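# Swap the seized roller in a roller bed for a good one

## Task

Find which of the four rollers in the roller bed is seized: pushing across its top as though to spin it only makes it rock slightly instead of turning. Remove it by sliding its spring-loaded hexagonal axle toward one bracket until the opposite end leaves its hole, and put it in the scrap tray. Install a good roller in the emptied slot, with its axle centred the same way as the others and both ends seated in their holes. Every good roller that started in the bed must still be there at the end, and all of this must stay in place on its own, not because the robot is holding it.

## Robot and tools

Robot: two arms, left_arm and right_arm, each ending in a parallel two-finger gripper. Base positions in the scene frame: left_arm (-0.046, +0.292, 0) m, quat_wxyz (+0.998, 0, 0, -0.058); right_arm (+0.043, -0.319, 0) m, quat_wxyz (+1.000, 0, 0, -0.008). Joint ranges in rad, from base outward: waist -2.618 to 3.054, shoulder 0.000 to 3.142, elbow 0.000 to 3.142, wrist pitch -1.571 to 1.571, wrist yaw -1.571 to 1.571, wrist roll -2.094 to 2.094. Elbows cannot reach fully straight.

Scene frame: origin on the table surface midway between the arms, +z up, +x pointing out over the table, +y toward left_arm. The arm names do not refer to sides of any camera picture. Gripper frame: fingers extend along its +z, and they open and close along its y. The reported end_effector_position is the pinch point between the pads, roughly 1 cm short of the fingertips; it can be inaccurate, more so when the arm is stretched far.

Cameras: cam_high, cam_low, cam_left_wrist, cam_right_wrist, each 504x504, returned in that order with every result.

execute_actions(actions): actions is a list of up to 15 actions, run in sequence. Each action is a table of up to 15 rows; each row lasts one control step (1/30 s), and if fewer than 15 rows are given the final row repeats until 15 steps (0.5 s) have passed. A row is always 14 numbers in [-1, 1], covering both arms even if only one should move: left_arm dx, dy, dz, rx, ry, rz, opening, then right_arm dx, dy, dz, rx, ry, rz, opening. dx to rz are an offset, in that gripper's own axes, from the gripper's measured pose at the start of the action (for the first action in a call, the pose in the latest result). Every row is relative to that same start pose, not to the row before it. Scale: 1.0 equals 0.6 m of translation or 180 degrees; rx, ry, rz form a single rotation vector. opening is absolute, not an offset: +1 fully open (0.094 m), -1 closed. An empty list just returns the current state and images.

Motion limits: each step, the commanded pose is cut back to within 70 mm and 16 degrees of the measured pose, then damped inverse kinematics drives the joints, favouring position over orientation when both cannot be met. After an action the arm travels no further than the last clipped pose, so large moves need several actions. Joint friction can leave the gripper up to about 31 mm short, and very small commands may not move it at all.

move(target, speed, blocking): target is one 14-number row laid out as above, offsets in gripper axes from the pose in the latest result that showed one, same scale and ranges; opening absolute and applied when the move begins. Both grippers follow straight paths that finish together, lasting 0.5 to 10 s (cut off at 10 s). speed is path top speed in m/s, 0.002 to 0.5, default 0.25; rotation capped at twice that in rad/s. Paths ignore obstacles and the other arm, and faster or deeper-past-contact moves hit harder. Rotation takes the shorter direction. With blocking=false the result comes after 0.5 s while motion continues; further execute_actions or moves are refused until a result shows it ended, so use wait or stop. The result adds a move: line giving the ending (done, off_target, moving, held, fault), any limits (paced = target was clipped; held = a check blocked some steps, after which the arm may move much faster than speed), and each gripper's distance from its target. If only one arm is named, the other finished at rest.

wait(seconds): 0 to 10; lets the simulation run with both arms keeping their last commands; returns early if a running move finishes. stop(): brakes a running move (needs room, more when fast); fingers continue. zoom_image(camera, region): camera is one of the four names; region [x0, y0, x1, y1] in pixels from the top-left, at most 504 by 504. read_manual(section): returns licence texts, section "licences". finished_scene(scene): ends the current scene, given by its number; irreversible, so only call it once the result is stable.

Result lines: the state line lists each gripper's end_effector_position (m) and end_effector_quat_wxyz in the scene frame. Hand target lines give where each controller is currently heading. pose unreachable means a clearance check altered or blocked that arm's command. Action results also list positions at some steps, with HELD plus an arm label where that arm was held back. grip_measured is finger opening on the command scale; the last value in Joint positions is opening in metres. Readings may be off by about 1 mm per gripper, consistently. FAULT, MOTOR HOT and OVER-TEMPERATURE FAULT lines report stops and heating.

Gripping: to hold something, keep commanding an opening below grip_measured; roughly 0.03 below is firm, smaller margins are lighter. Pads push about 50 to 62 N each, less on parts under about 2 mm thick, with a brief spike on first contact.

Holding an arm still: in a reply's first call send the offset returning it to its desired pose, then zeros afterwards, always with the opening it should keep. The robot keeps its last command while you are composing a reply.

Avoid: arms colliding or pressing on each other; knocking anything off the table; dropping, slamming or shoving parts hard. Expect occasional brief tugs on held parts or pushes on loose ones. Holding loads heats motors: warning at 75 °C, a 10 s stop of that arm at 90 °C, and at 100 °C the arm loses holding and falls.

Each tool is called after ">>>" by a JSON object that holds its "op" and its "data".

## Session

>>> {"op": "execute_actions", "data": {"actions": []}}

Scene clock: 0.00 s.
left_arm: end_effector_position=(+0.2381, +0.4834, +0.2330) grip_measured=+1.000 end_effector_quat_wxyz=(+0.238, -0.526, +0.743, +0.339) | right_arm: end_effector_position=(+0.1077, +0.2027, +0.3218) grip_measured=+1.000 end_effector_quat_wxyz=(+0.108, -0.539, +0.664, +0.507)
Joint positions: left_arm=[ 0.329  1.592  1.513 -1.26  -0.829 -0.918  0.094] | right_arm=[ 1.252  1.93   2.036 -0.753 -0.695  0.228  0.094]
Joint velocities: left_arm=[-0.007 -0.002 -0.007  0.037 -0.007 -0.007  0.   ] | right_arm=[ 0.007 -0.032 -0.007 -0.007 -0.022 -0.022  0.   ]
Motor temperatures (°C, as the motors report them): left_arm=[17 20 17 18 20 18] | right_arm=[20 18 19 18 19 19]
Hand target (left_arm): +0.238, +0.483, +0.233; +0.238, -0.526, +0.743, +0.339
Hand target (right_arm): +0.108, +0.203, +0.322; +0.108, -0.539, +0.664, +0.507

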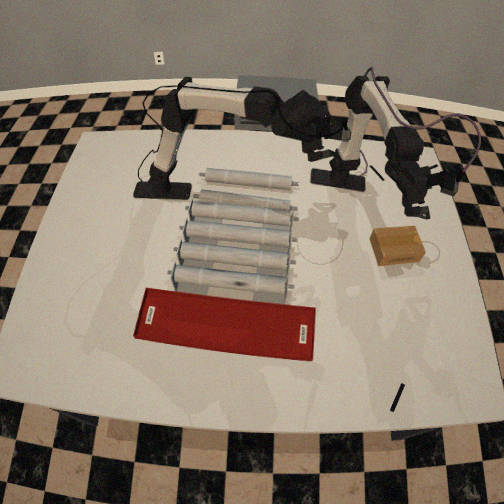

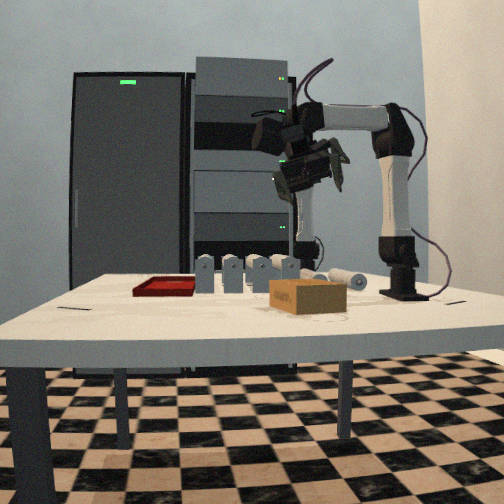

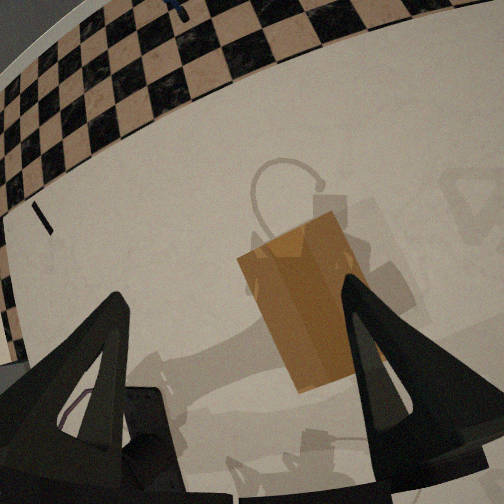

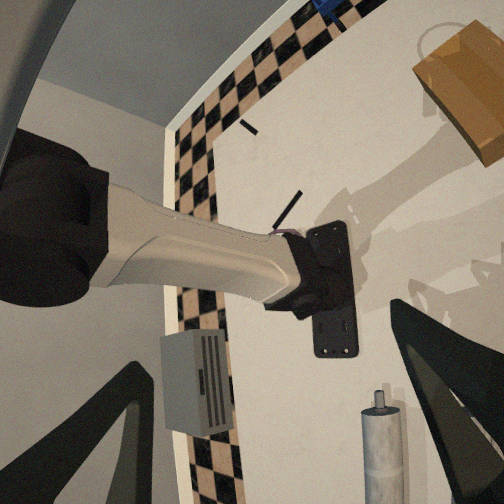

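>>> {"op": "move", "data": {"target": [0,0,0,0.047,0.269,-0.101,1,0,0,0,0.189,0.291,-0.059,1]}}

>>> {"op": "zoom_image", "data": {"camera": "cam_high", "region": [130,150,330,350]}}

>>> {"op": "zoom_image", "data": {"camera": "cam_low", "region": [180,230,380,320]}}

Scene clock: 11.27 s.
left_arm: end_effector_position=(+0.2399, +0.4840, +0.2368) grip_measured=+1.000 end_effector_quat_wxyz=(-0.106, +0.700, -0.707, +0.012) | right_arm: end_effector_position=(+0.1101, +0.2076, +0.3205) grip_measured=+1.000 end_effector_quat_wxyz=(-0.278, +0.640, -0.674, -0.243)
Joint positions: left_arm=[ 0.697  1.732  1.912 -1.538 -0.019 -0.979  0.094] | right_arm=[ 1.45   2.265  2.835 -1.385 -0.03  -0.074  0.094]
Joint velocities: left_arm=[-0.037 -0.022  0.007  0.037 -0.022  0.037  0.   ] | right_arm=[ 0.012  0.002  0.002 -0.125 -0.007 -0.037  0.   ]
Motor temperatures (°C, as the motors report them): left_arm=[17 22 19 18 20 18] | right_arm=[20 24 21 22 19 19]
Hand target (left_arm): +0.238, +0.485, +0.233; -0.093, +0.703, -0.705, +0.016
Hand target (right_arm): +0.107, +0.204, +0.321; -0.279, +0.645, -0.671, -0.237
Off the commanded pose (left_arm): 0.004 m, 12 deg.
Off the commanded pose (right_arm): 0.006 m, 43 deg; orientation clipped at the last step of the last action.
elbow stopped short (right arm): the move would have taken joint 3 (elbow) straighter than the controller allows; a more bent joint 3 avoids this.
joint sent to its limit (left arm) — the command would take joint 4 (wrist pitch) past its lower limit, so that joint was sent only as far as its limit.
move: off_target (left_arm, right_arm); limits=paced

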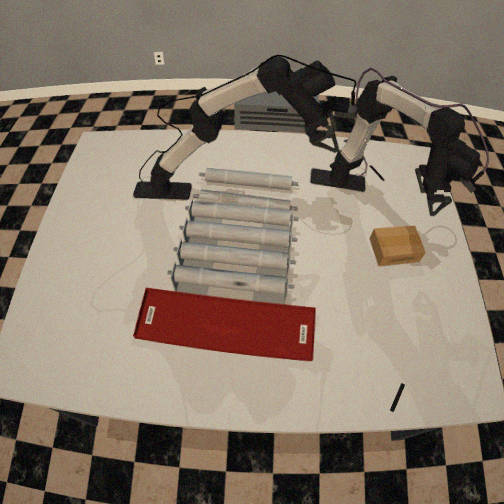

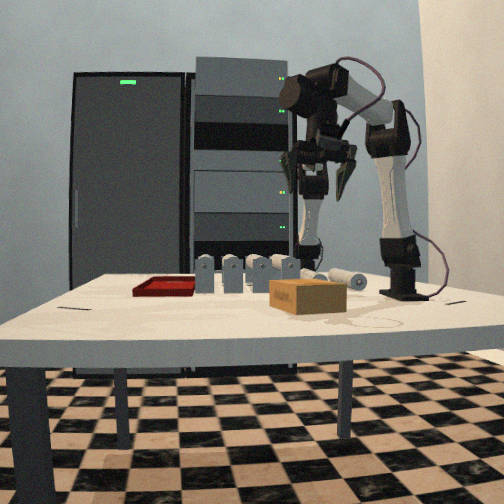

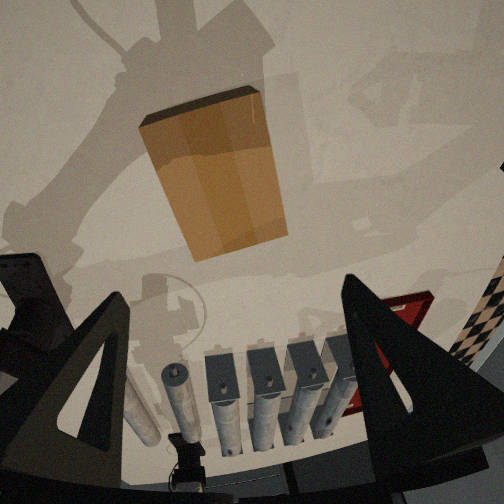

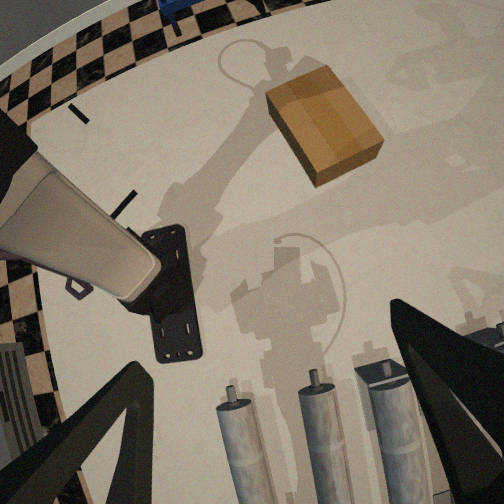

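Region (130, 150, 330, 350) of cam_high's 504x504 image, scaled by 2.520, with more detail than that image has.

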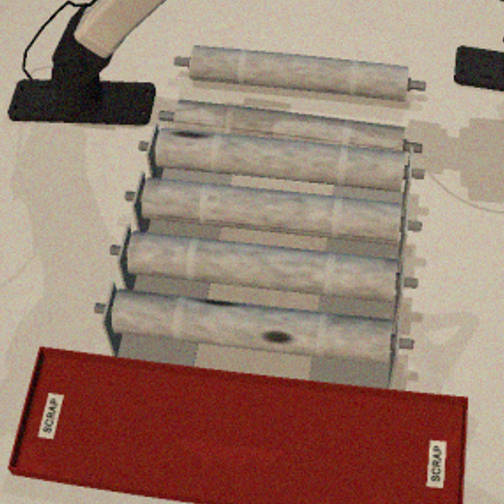

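Region (180, 230, 380, 320) of cam_low's 504x504 image, scaled by 2.520, with more detail than that image has; it fills the top 227 rows of this view, and the rest is white.

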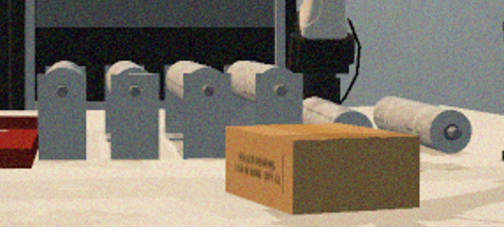

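>>> {"op": "move", "data": {"target": [0,0,0,0,0,0,1,0.45,-0.18,-0.14,0,0.24,0,-1]}}

Scene clock: 19.17 s.
left_arm: end_effector_position=(+0.2399, +0.4840, +0.2368) grip_measured=+1.000 end_effector_quat_wxyz=(-0.106, +0.700, -0.707, +0.012) | right_arm: end_effector_position=(+0.2117, -0.0444, +0.2041) grip_measured=-0.980 end_effector_quat_wxyz=(-0.044, +0.677, -0.735, -0.002)
Joint positions: left_arm=[ 0.697  1.732  1.912 -1.538 -0.019 -0.979  0.094] | right_arm=[ 1.047  1.727  1.788 -1.547  0.021 -0.459  0.001]
Joint velocities: left_arm=[-0.027 -0.012 -0.002  0.037 -0.007 -0.007  0.   ] | right_arm=[-0.012 -0.007 -0.007 -0.022  0.051 -0.022 -0.   ]
Motor temperatures (°C, as the motors report them): left_arm=[17 23 20 18 20 18] | right_arm=[20 27 22 22 19 19]
Hand target (left_arm): +0.240, +0.484, +0.237; -0.106, +0.700, -0.707, +0.012
Hand target (right_arm): +0.209, -0.053, +0.201; -0.031, +0.679, -0.733, +0.006
Off the commanded pose (left_arm): 0.000 m, 0 deg.
Off the commanded pose (right_arm): 0.011 m, 4 deg.
joint sent to its limit (right arm) — the command would take joint 4 (wrist pitch) past its lower limit, so that joint was sent only as far as its limit.
move: off_target (right_arm)

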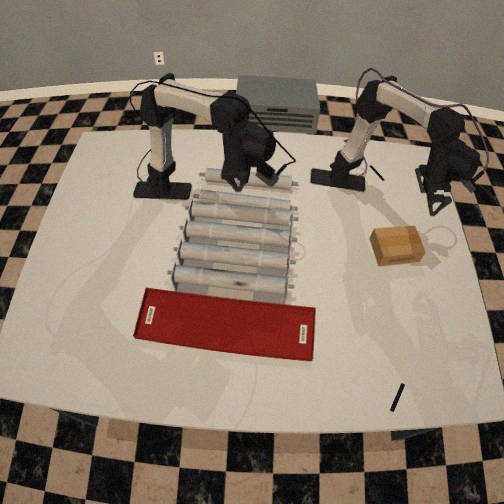

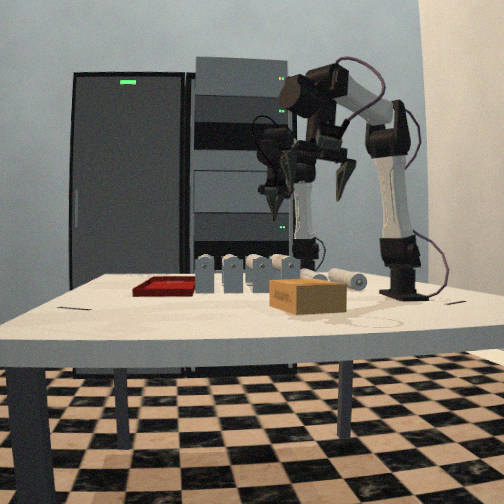

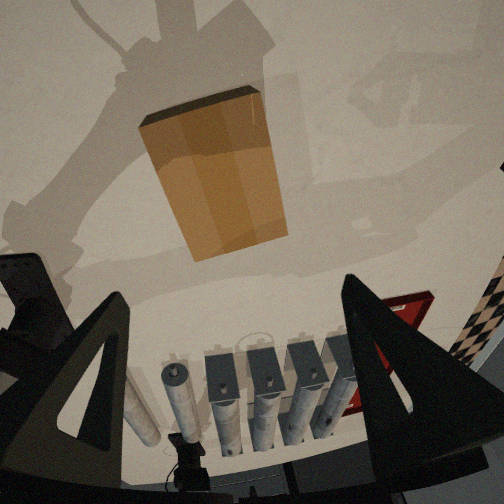

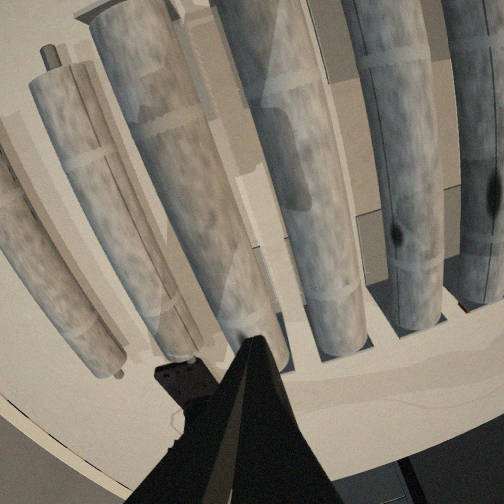

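>>> {"op": "move", "data": {"target": [0,0,0,0,0,0,1,0,0.08,0.17,0,0,0,-1]}}

Scene clock: 23.83 s.
left_arm: end_effector_position=(+0.2399, +0.4840, +0.2368) grip_measured=+1.000 end_effector_quat_wxyz=(-0.106, +0.700, -0.707, +0.012) | right_arm: end_effector_position=(+0.1730, -0.0347, +0.1026) grip_measured=-0.980 end_effector_quat_wxyz=(-0.041, +0.677, -0.735, -0.003)
Joint positions: left_arm=[ 0.697  1.732  1.912 -1.538 -0.019 -0.979  0.094] | right_arm=[ 1.172  1.66   1.305 -1.139  0.027 -0.335  0.001]
Joint velocities: left_arm=[-0.012 -0.017 -0.017  0.051 -0.066 -0.007  0.   ] | right_arm=[-0.012 -0.002 -0.002  0.051 -0.037 -0.007  0.   ]
Motor temperatures (°C, as the motors report them): left_arm=[17 24 21 18 20 18] | right_arm=[20 27 22 21 19 19]
Hand target (left_arm): +0.240, +0.484, +0.237; -0.106, +0.700, -0.707, +0.012
Hand target (right_arm): +0.171, -0.037, +0.099; -0.043, +0.677, -0.735, -0.001
Off the commanded pose (left_arm): 0.000 m, 0 deg.
Off the commanded pose (right_arm): 0.004 m, 0 deg.
move: done

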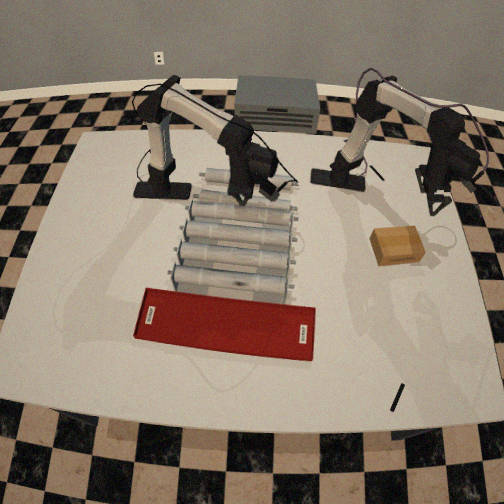

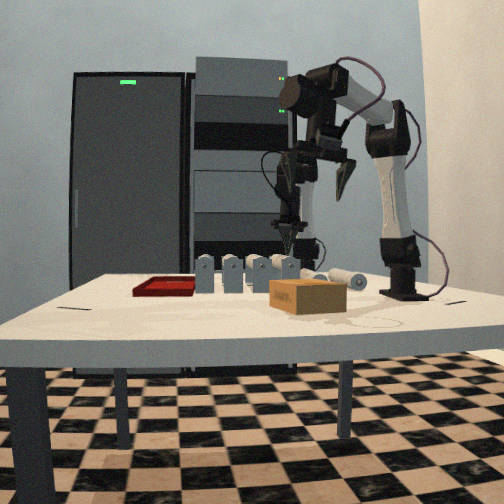

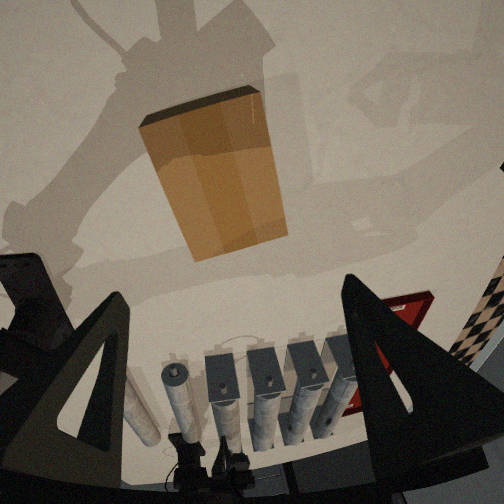

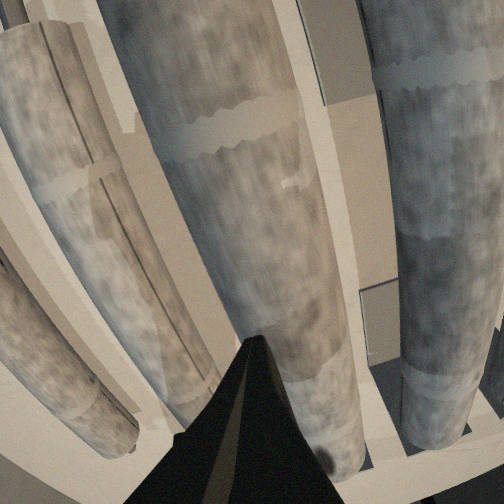

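Near edge of roller 1. Lower 1.2cm and sweep across all.

>>> {"op": "move", "data": {"target": [0,0,0,0,0,0,1,0,0.01,0.022,0,0,0,-1]}}

>>> {"op": "move", "data": {"target": [0,0,0,0,0,0,1,0,-0.52,0,0,0,0,-1], "speed": 0.06}}

>>> {"op": "zoom_image", "data": {"camera": "cam_high", "region": [130,150,330,350]}}

Scene clock: 27.67 s.
left_arm: end_effector_position=(+0.2399, +0.4840, +0.2368) grip_measured=+1.000 end_effector_quat_wxyz=(-0.106, +0.700, -0.707, +0.012) | right_arm: end_effector_position=(+0.1699, -0.0309, +0.0994) grip_measured=-0.980 end_effector_quat_wxyz=(-0.045, +0.678, -0.734, -0.007)
Joint positions: left_arm=[ 0.697  1.732  1.912 -1.538 -0.019 -0.979  0.094] | right_arm=[ 1.185  1.66   1.292 -1.114  0.024 -0.325  0.001]
Joint velocities: left_arm=[-0.007 -0.012  0.007  0.022 -0.007 -0.066  0.   ] | right_arm=[-0.007 -0.007 -0.012 -0.022 -0.095  0.051  0.   ]
Motor temperatures (°C, as the motors report them): left_arm=[17 24 21 18 20 18] | right_arm=[20 27 22 21 19 19]
Hand target (left_arm): +0.240, +0.484, +0.237; -0.106, +0.700, -0.707, +0.012
Hand target (right_arm): +0.168, -0.034, +0.089; -0.040, +0.677, -0.735, -0.003
Off the commanded pose (left_arm): 0.000 m, 0 deg.
Off the commanded pose (right_arm): 0.011 m, 1 deg.
move: off_target (right_arm)

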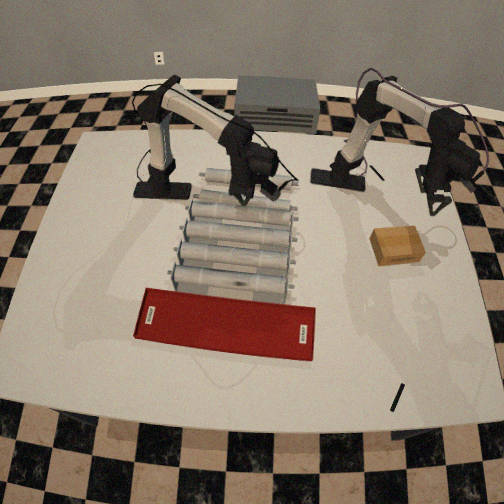

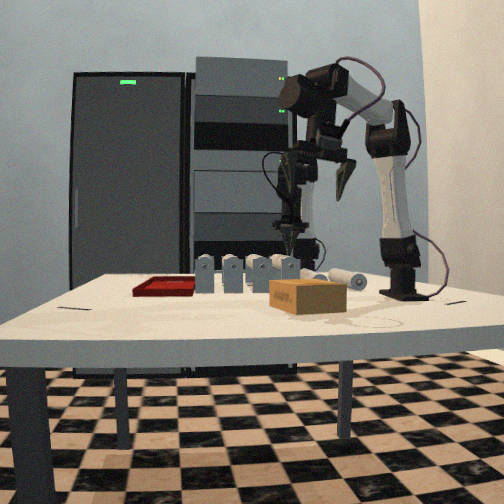

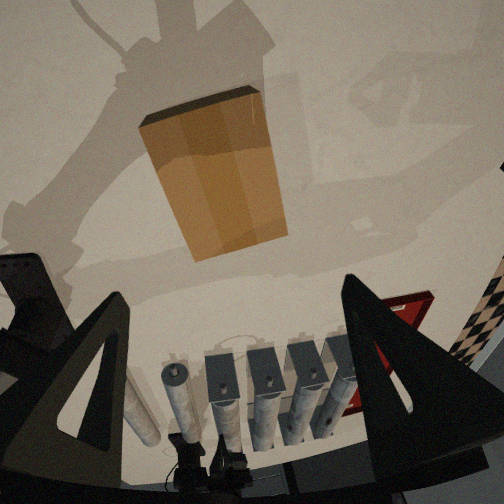

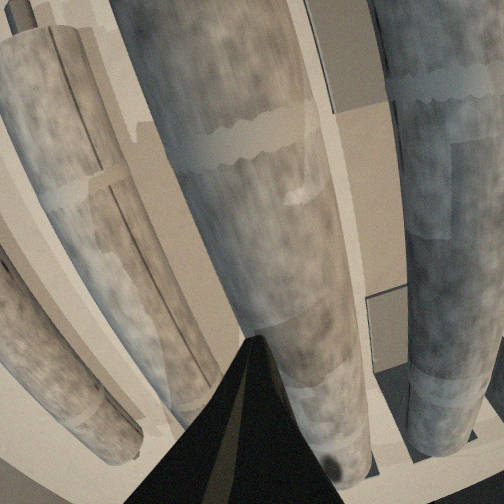

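Scene clock: 33.17 s.
left_arm: end_effector_position=(+0.2399, +0.4840, +0.2368) grip_measured=+1.000 end_effector_quat_wxyz=(-0.106, +0.700, -0.707, +0.012) | right_arm: end_effector_position=(+0.4831, -0.0466, +0.1283) grip_measured=-0.980 end_effector_quat_wxyz=(-0.107, +0.673, -0.731, +0.005)
Joint positions: left_arm=[ 0.697  1.732  1.912 -1.538 -0.019 -0.979  0.094] | right_arm=[ 0.56   2.53   2.713 -1.541 -0.033 -0.941  0.001]
Joint velocities: left_arm=[-0.027 -0.007  0.002 -0.007 -0.051 -0.007  0.   ] | right_arm=[-0.007  0.002  0.002  0.037 -0.007 -0.022 -0.   ]
Motor temperatures (°C, as the motors report them): left_arm=[17 25 22 18 20 18] | right_arm=[20 28 23 20 19 19]
Hand target (left_arm): +0.240, +0.484, +0.237; -0.106, +0.700, -0.707, +0.012
Hand target (right_arm): +0.482, -0.049, +0.121; -0.096, +0.675, -0.731, +0.000
Off the commanded pose (left_arm): 0.000 m, 0 deg.
Off the commanded pose (right_arm): 0.016 m, 7 deg.
joint sent to its limit (right arm) — the command would take joint 4 (wrist pitch) past its lower limit, so that joint was sent only as far as its limit.
move: off_target (right_arm)

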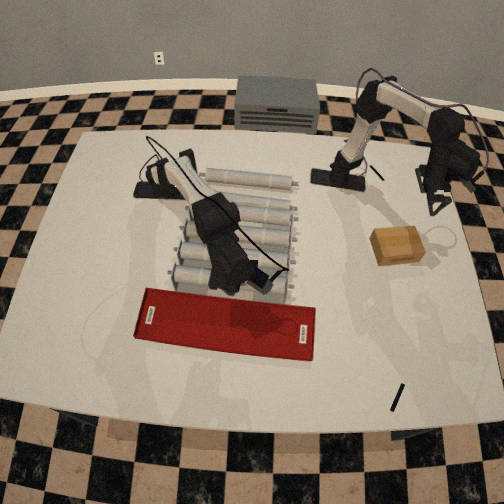

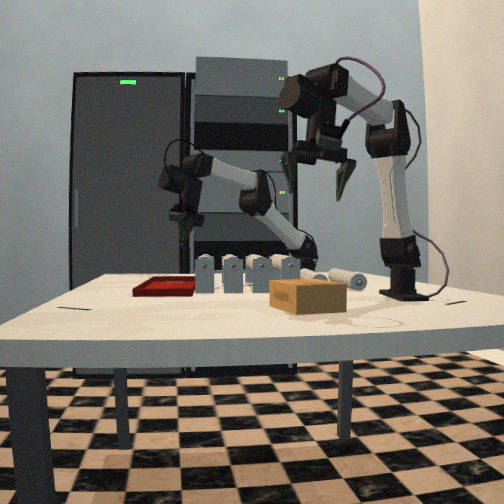

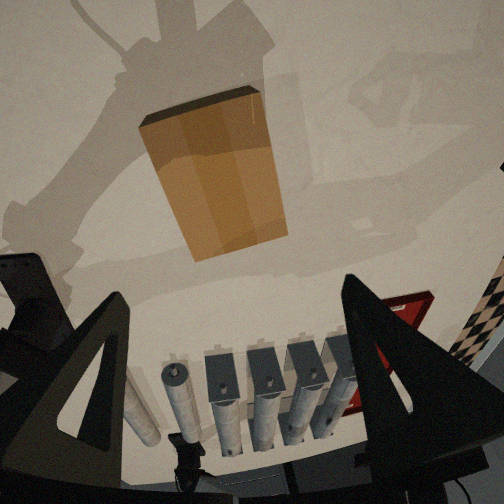

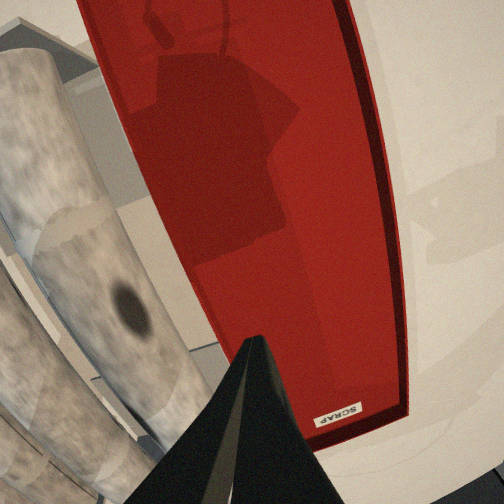

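Region (130, 150, 330, 350) of cam_high's 504x504 image, scaled by 2.520, with more detail than that image has.

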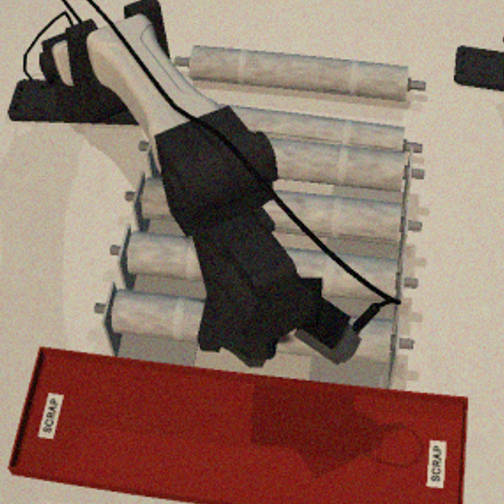

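>>> {"op": "move", "data": {"target": [0,0,0,0,0,0,1,0,0.058,0.055,0,0,0,-1]}}

>>> {"op": "move", "data": {"target": [0,0,0,0,0,0,1,0,0.48,-0.07,0,0,0,-1], "speed": 0.06}}

>>> {"op": "zoom_image", "data": {"camera": "cam_high", "region": [130,150,330,350]}}

Scene clock: 38.13 s.
left_arm: end_effector_position=(+0.2399, +0.4840, +0.2368) grip_measured=+1.000 end_effector_quat_wxyz=(-0.106, +0.700, -0.707, +0.012) | right_arm: end_effector_position=(+0.4552, -0.0402, +0.0942) grip_measured=-0.981 end_effector_quat_wxyz=(-0.109, +0.675, -0.730, +0.003)
Joint positions: left_arm=[ 0.697  1.732  1.912 -1.538 -0.019 -0.979  0.094] | right_arm=[ 0.601  2.292  2.142 -1.204 -0.028 -0.904  0.001]
Joint velocities: left_arm=[ 0.022 -0.007 -0.002 -0.037  0.022  0.007  0.   ] | right_arm=[ 0.002 -0.002  0.002  0.037  0.037  0.051 -0.   ]
Motor temperatures (°C, as the motors report them): left_arm=[17 25 22 19 20 18] | right_arm=[20 30 24 20 19 19]
Hand target (left_arm): +0.240, +0.484, +0.237; -0.106, +0.700, -0.707, +0.012
Hand target (right_arm): +0.454, -0.040, +0.090; -0.107, +0.674, -0.731, +0.005
Off the commanded pose (left_arm): 0.000 m, 0 deg.
Off the commanded pose (right_arm): 0.004 m, 0 deg.
move: done

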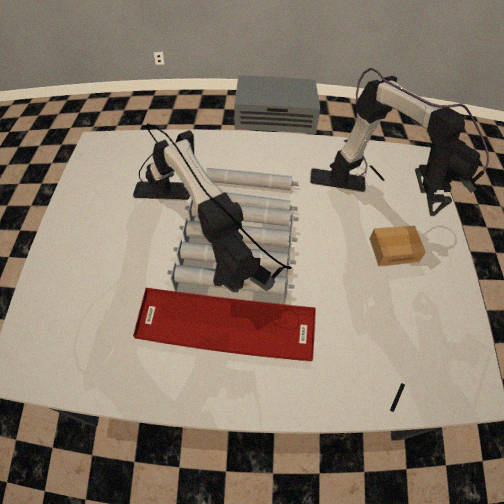

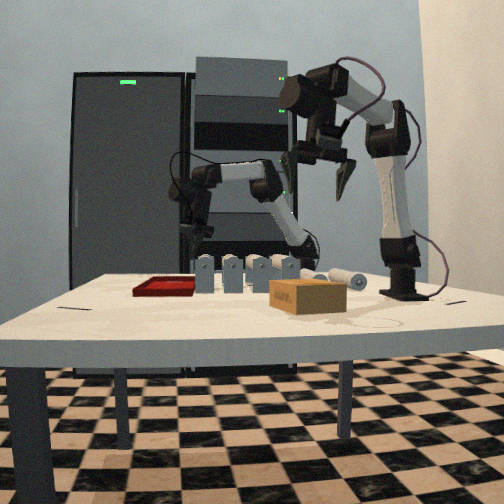

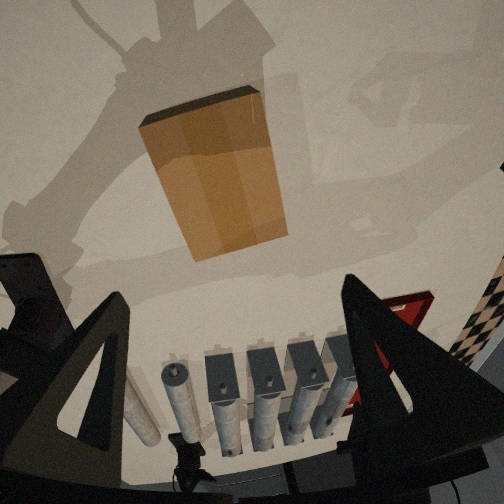

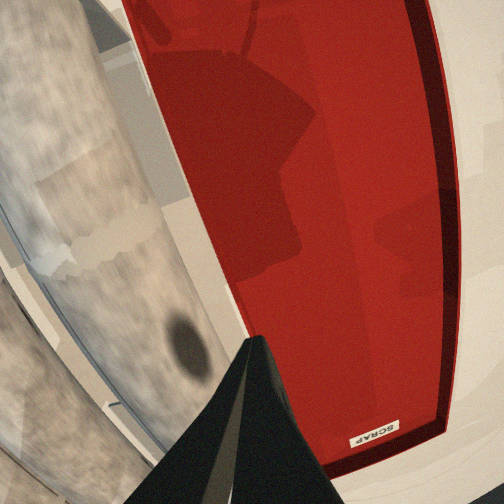

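Scene clock: 43.57 s.
left_arm: end_effector_position=(+0.2399, +0.4840, +0.2368) grip_measured=+1.000 end_effector_quat_wxyz=(-0.106, +0.700, -0.707, +0.012) | right_arm: end_effector_position=(+0.1727, -0.0137, +0.1007) grip_measured=-0.981 end_effector_quat_wxyz=(-0.132, +0.671, -0.729, -0.002)
Joint positions: left_arm=[ 0.697  1.732  1.912 -1.538 -0.019 -0.979  0.094] | right_arm=[ 1.246  1.589  1.194 -0.938  0.119 -0.273  0.001]
Joint velocities: left_arm=[ 0.007 -0.012 -0.017 -0.066  0.022 -0.007  0.   ] | right_arm=[ 0.002 -0.002 -0.002 -0.037 -0.022 -0.022 -0.001]
Motor temperatures (°C, as the motors report them): left_arm=[17 26 22 19 20 18] | right_arm=[20 31 23 20 19 19]
Hand target (left_arm): +0.240, +0.484, +0.237; -0.106, +0.700, -0.707, +0.012
Hand target (right_arm): +0.164, -0.027, +0.088; -0.104, +0.675, -0.730, +0.006
Off the commanded pose (left_arm): 0.000 m, 0 deg.
Off the commanded pose (right_arm): 0.014 m, 3 deg.
move: off_target (right_arm)

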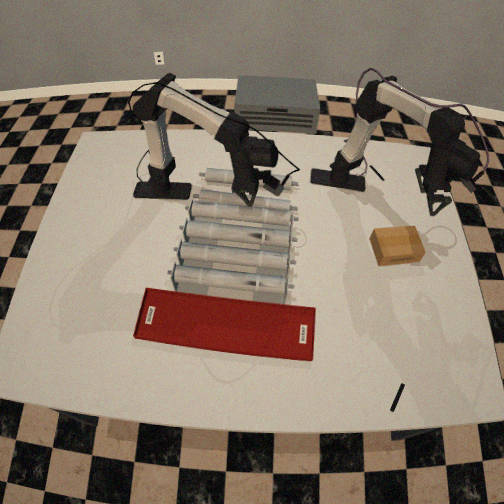

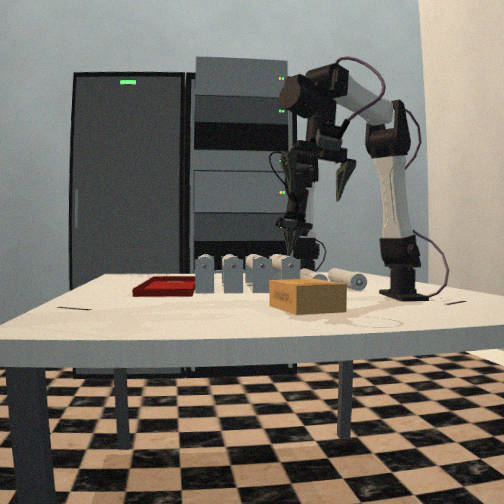

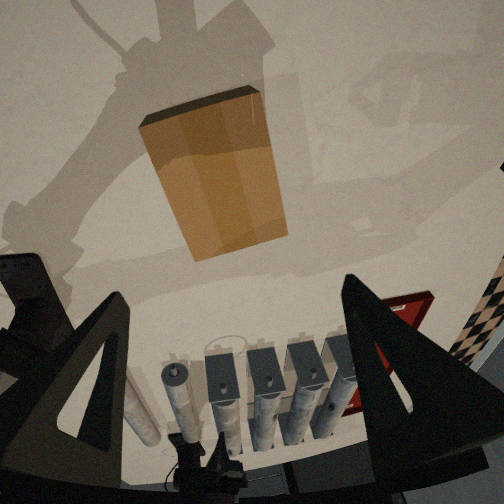

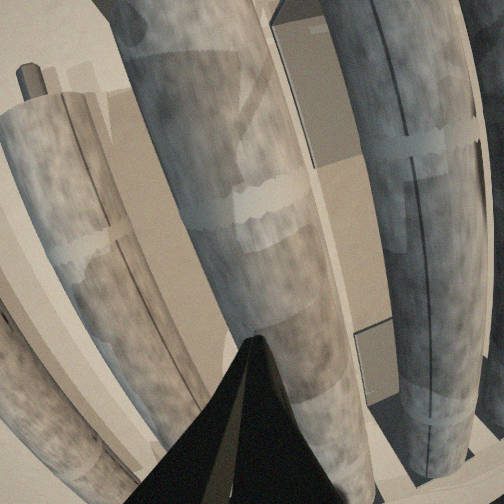

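Region (130, 150, 330, 350) of cam_high's 504x504 image, scaled by 2.520, with more detail than that image has.

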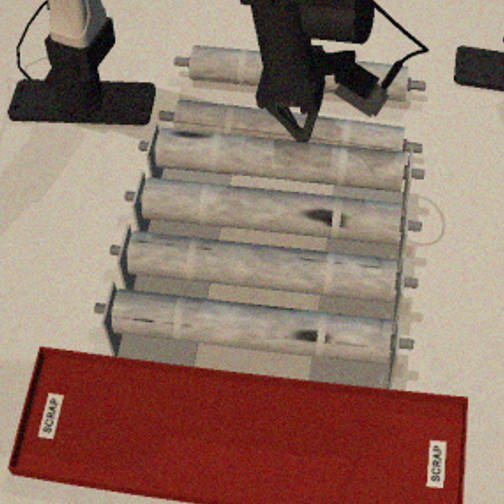

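>>> {"op": "move", "data": {"target": [0.52,0.05,0.16,0,0,0,0,0,-0.04,-0.06,-0.08,0,0,0.6]}}

>>> {"op": "move", "data": {"target": [0,0,0,0,0,0,0,0,0,0.11,0,0,0,0.6], "speed": 0.08}}

Scene clock: 50.17 s.
left_arm: end_effector_position=(+0.2270, +0.1811, +0.1064) grip_measured=+0.001 end_effector_quat_wxyz=(-0.094, +0.699, -0.708, +0.028) | right_arm: end_effector_position=(+0.1881, -0.0206, +0.1427) grip_measured=+0.598 end_effector_quat_wxyz=(-0.058, +0.682, -0.723, -0.094)
Joint positions: left_arm=[-0.364  1.556  1.201 -1.104 -0.162 -2.029  0.047] | right_arm=[ 1.057  1.642  1.428 -1.19  -0.147 -0.458  0.075]
Joint velocities: left_arm=[-0.007 -0.012 -0.017 -0.051 -0.022 -0.022 -0.   ] | right_arm=[-0.007  0.002  0.002 -0.022 -0.066  0.007  0.   ]
Motor temperatures (°C, as the motors report them): left_arm=[17 26 23 19 20 18] | right_arm=[20 30 23 20 19 19]
Hand target (left_arm): +0.225, +0.181, +0.098; -0.095, +0.701, -0.707, +0.017
Hand target (right_arm): +0.189, -0.021, +0.141; -0.047, +0.682, -0.724, -0.093
Off the commanded pose (left_arm): 0.012 m, 2 deg.
Off the commanded pose (right_arm): 0.004 m, 1 deg.
move: off_target (left_arm)

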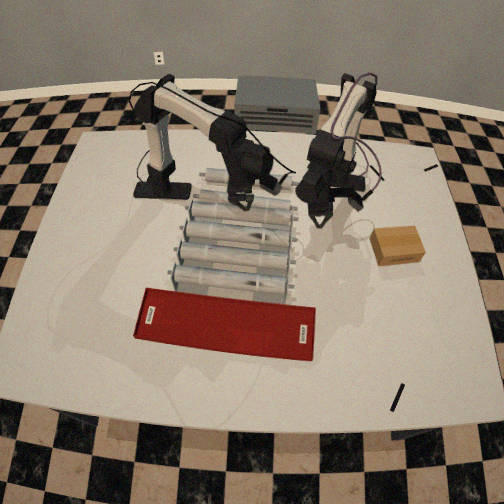

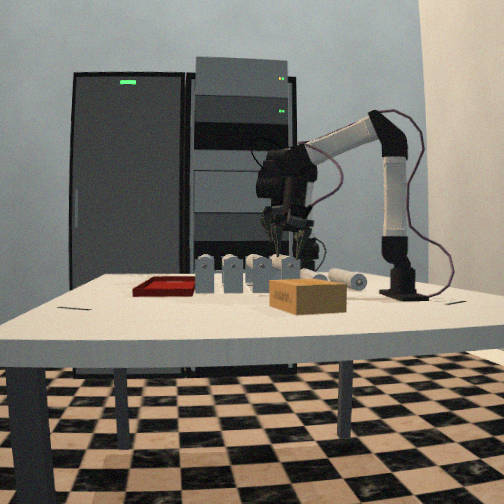

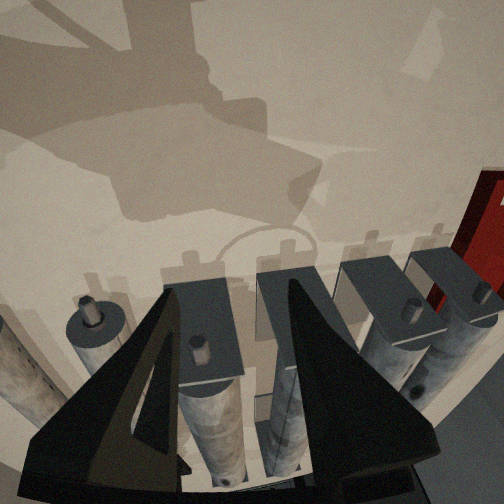

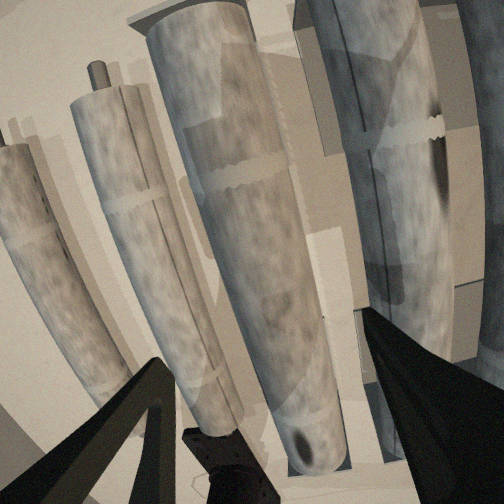

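Scene clock: 51.50 s.
left_arm: end_effector_position=(+0.2270, +0.1811, +0.1064) grip_measured=+0.001 end_effector_quat_wxyz=(-0.094, +0.699, -0.708, +0.028) | right_arm: end_effector_position=(+0.1888, -0.0057, +0.0899) grip_measured=+0.598 end_effector_quat_wxyz=(-0.069, +0.681, -0.722, -0.099)
Joint positions: left_arm=[-0.364  1.556  1.201 -1.104 -0.162 -2.029  0.047] | right_arm=[ 1.078  1.687  1.262 -0.954 -0.147 -0.437  0.075]
Joint velocities: left_arm=[ 0.012  0.002  0.012 -0.007 -0.022 -0.007 -0.   ] | right_arm=[-0.002  0.017  0.002 -0.022  0.022  0.007  0.   ]
Motor temperatures (°C, as the motors report them): left_arm=[17 26 23 19 20 18] | right_arm=[20 30 23 20 19 19]
Hand target (left_arm): +0.227, +0.181, +0.106; -0.094, +0.699, -0.708, +0.028
Hand target (right_arm): +0.186, -0.008, +0.078; -0.058, +0.682, -0.723, -0.094
Off the commanded pose (left_arm): 0.000 m, 0 deg.
Off the commanded pose (right_arm): 0.012 m, 1 deg.
move: off_target (right_arm)

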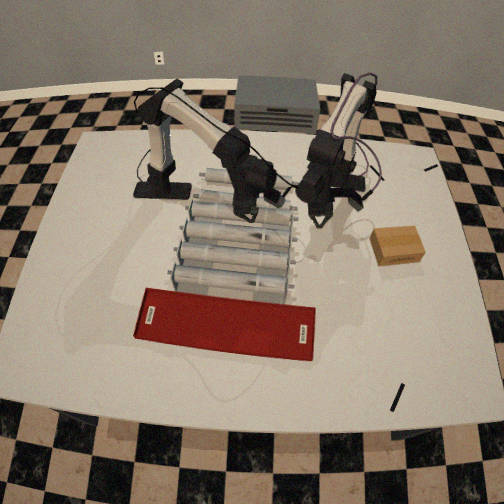

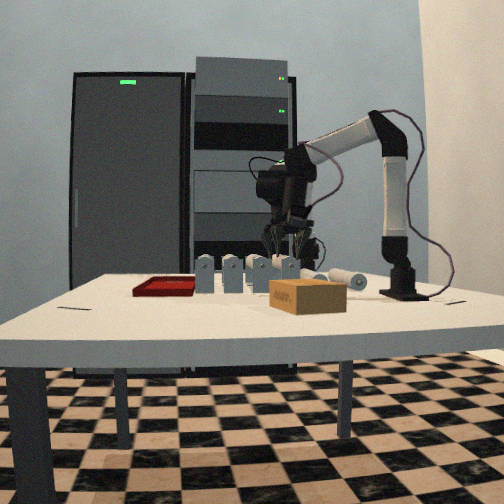

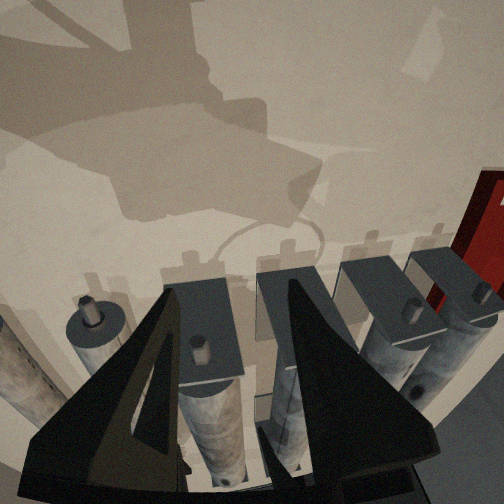

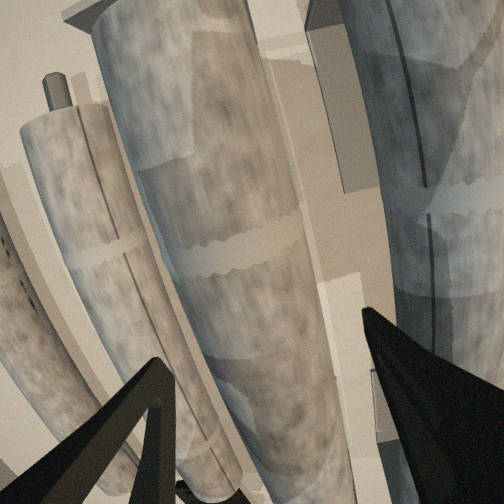

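>>> {"op": "move", "data": {"target": [0.02,0.045,0.065,0,0,0,0,0.14,0.01,0.02,0,0,0,0.6], "speed": 0.08}}

>>> {"op": "move", "data": {"target": [0.07,0,-0.01,0,0,0,0,0,0,0,0,0,0,0], "speed": 0.05}}

Scene clock: 56.30 s.
left_arm: end_effector_position=(+0.2097, +0.1748, +0.0633) grip_measured=+0.001 end_effector_quat_wxyz=(-0.090, +0.698, -0.710, +0.023) | right_arm: end_effector_position=(+0.1796, -0.0812, +0.0621) grip_measured=+0.598 end_effector_quat_wxyz=(-0.067, +0.681, -0.723, -0.097)
Joint positions: left_arm=[-0.413  1.556  1.028 -0.951 -0.162 -2.076  0.047] | right_arm=[ 0.962  1.46   0.923 -0.864 -0.164 -0.552  0.075]
Joint velocities: left_arm=[-0.012 -0.007 -0.007 -0.007 -0.007  0.051 -0.   ] | right_arm=[-0.012 -0.012 -0.002  0.051  0.051  0.022  0.   ]
Motor temperatures (°C, as the motors report them): left_arm=[17 26 23 19 20 18] | right_arm=[20 29 23 21 19 19]
Hand target (left_arm): +0.207, +0.174, +0.062; -0.093, +0.698, -0.709, +0.028
Hand target (right_arm): +0.179, -0.084, +0.059; -0.069, +0.681, -0.722, -0.100
Off the commanded pose (left_arm): 0.003 m, 1 deg.
Off the commanded pose (right_arm): 0.005 m, 0 deg.
joint sent to its limit (left arm) — the command would take joint 6 (wrist roll) past its lower limit, so that joint was sent only as far as its limit.
move: done

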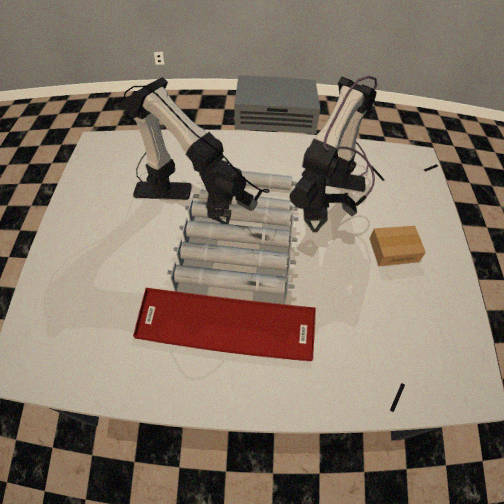

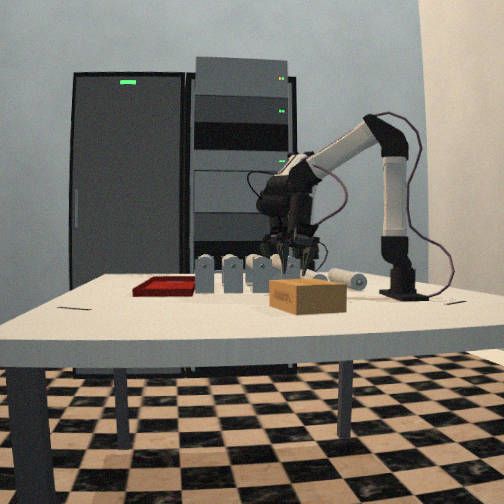

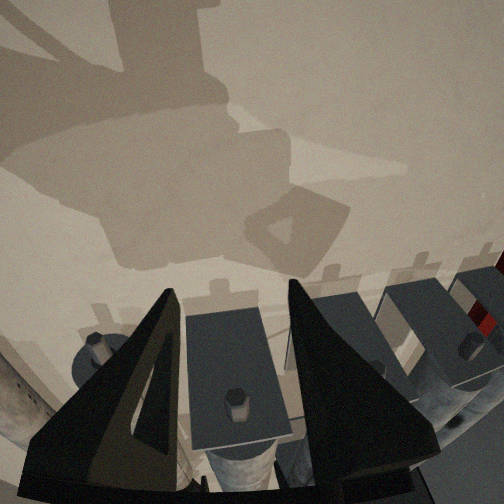

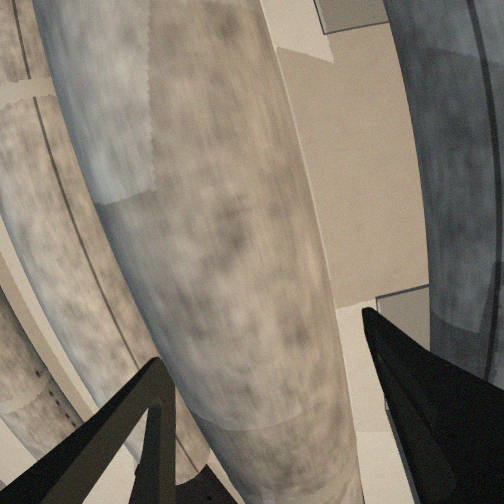

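Scene clock: 57.47 s.
left_arm: end_effector_position=(+0.2116, +0.1372, +0.0681) grip_measured=+0.001 end_effector_quat_wxyz=(-0.078, +0.667, -0.740, +0.040) | right_arm: end_effector_position=(+0.1821, -0.0813, +0.0620) grip_measured=+0.023 end_effector_quat_wxyz=(-0.070, +0.679, -0.725, -0.093)
Joint positions: left_arm=[-0.501  1.606  1.099 -0.951 -0.134 -2.077  0.047] | right_arm=[ 0.961  1.46   0.923 -0.858 -0.155 -0.547  0.048]
Joint velocities: left_arm=[ 0.007 -0.002  0.002 -0.081  0.007  0.007  0.   ] | right_arm=[-0.007  0.007  0.002 -0.037  0.037 -0.066  0.   ]
Motor temperatures (°C, as the motors report them): left_arm=[17 26 23 19 20 18] | right_arm=[20 29 24 21 19 19]
Hand target (left_arm): +0.208, +0.132, +0.064; +0.067, -0.667, +0.741, -0.032
Hand target (right_arm): +0.180, -0.081, +0.062; -0.067, +0.681, -0.723, -0.097
Off the commanded pose (left_arm): 0.007 m, 6 deg.
Off the commanded pose (right_arm): 0.002 m, 1 deg.
joint sent to its limit (left arm) — the command would take joint 6 (wrist roll) past its lower limit, so that joint was sent only as far as its limit.
move: off_target (left_arm)

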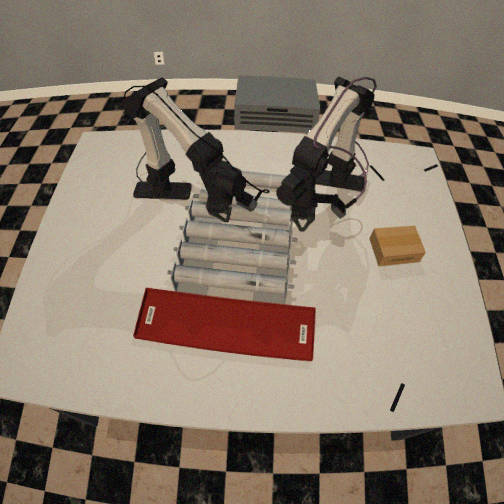

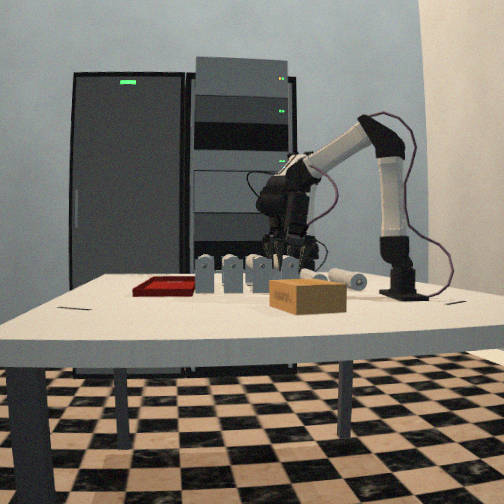

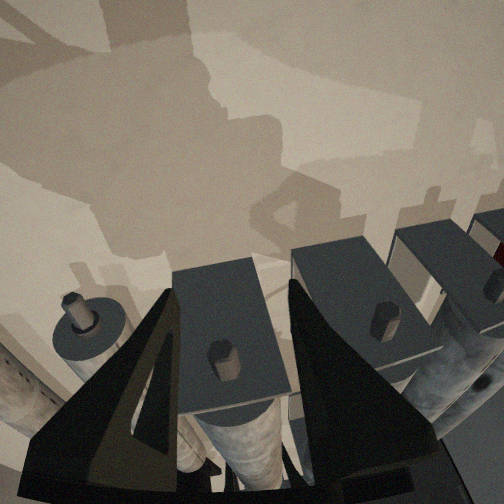

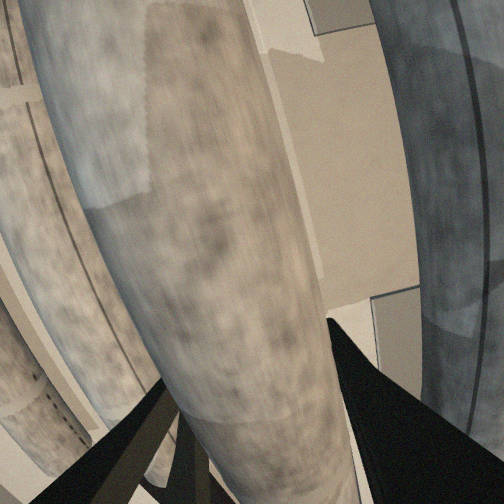

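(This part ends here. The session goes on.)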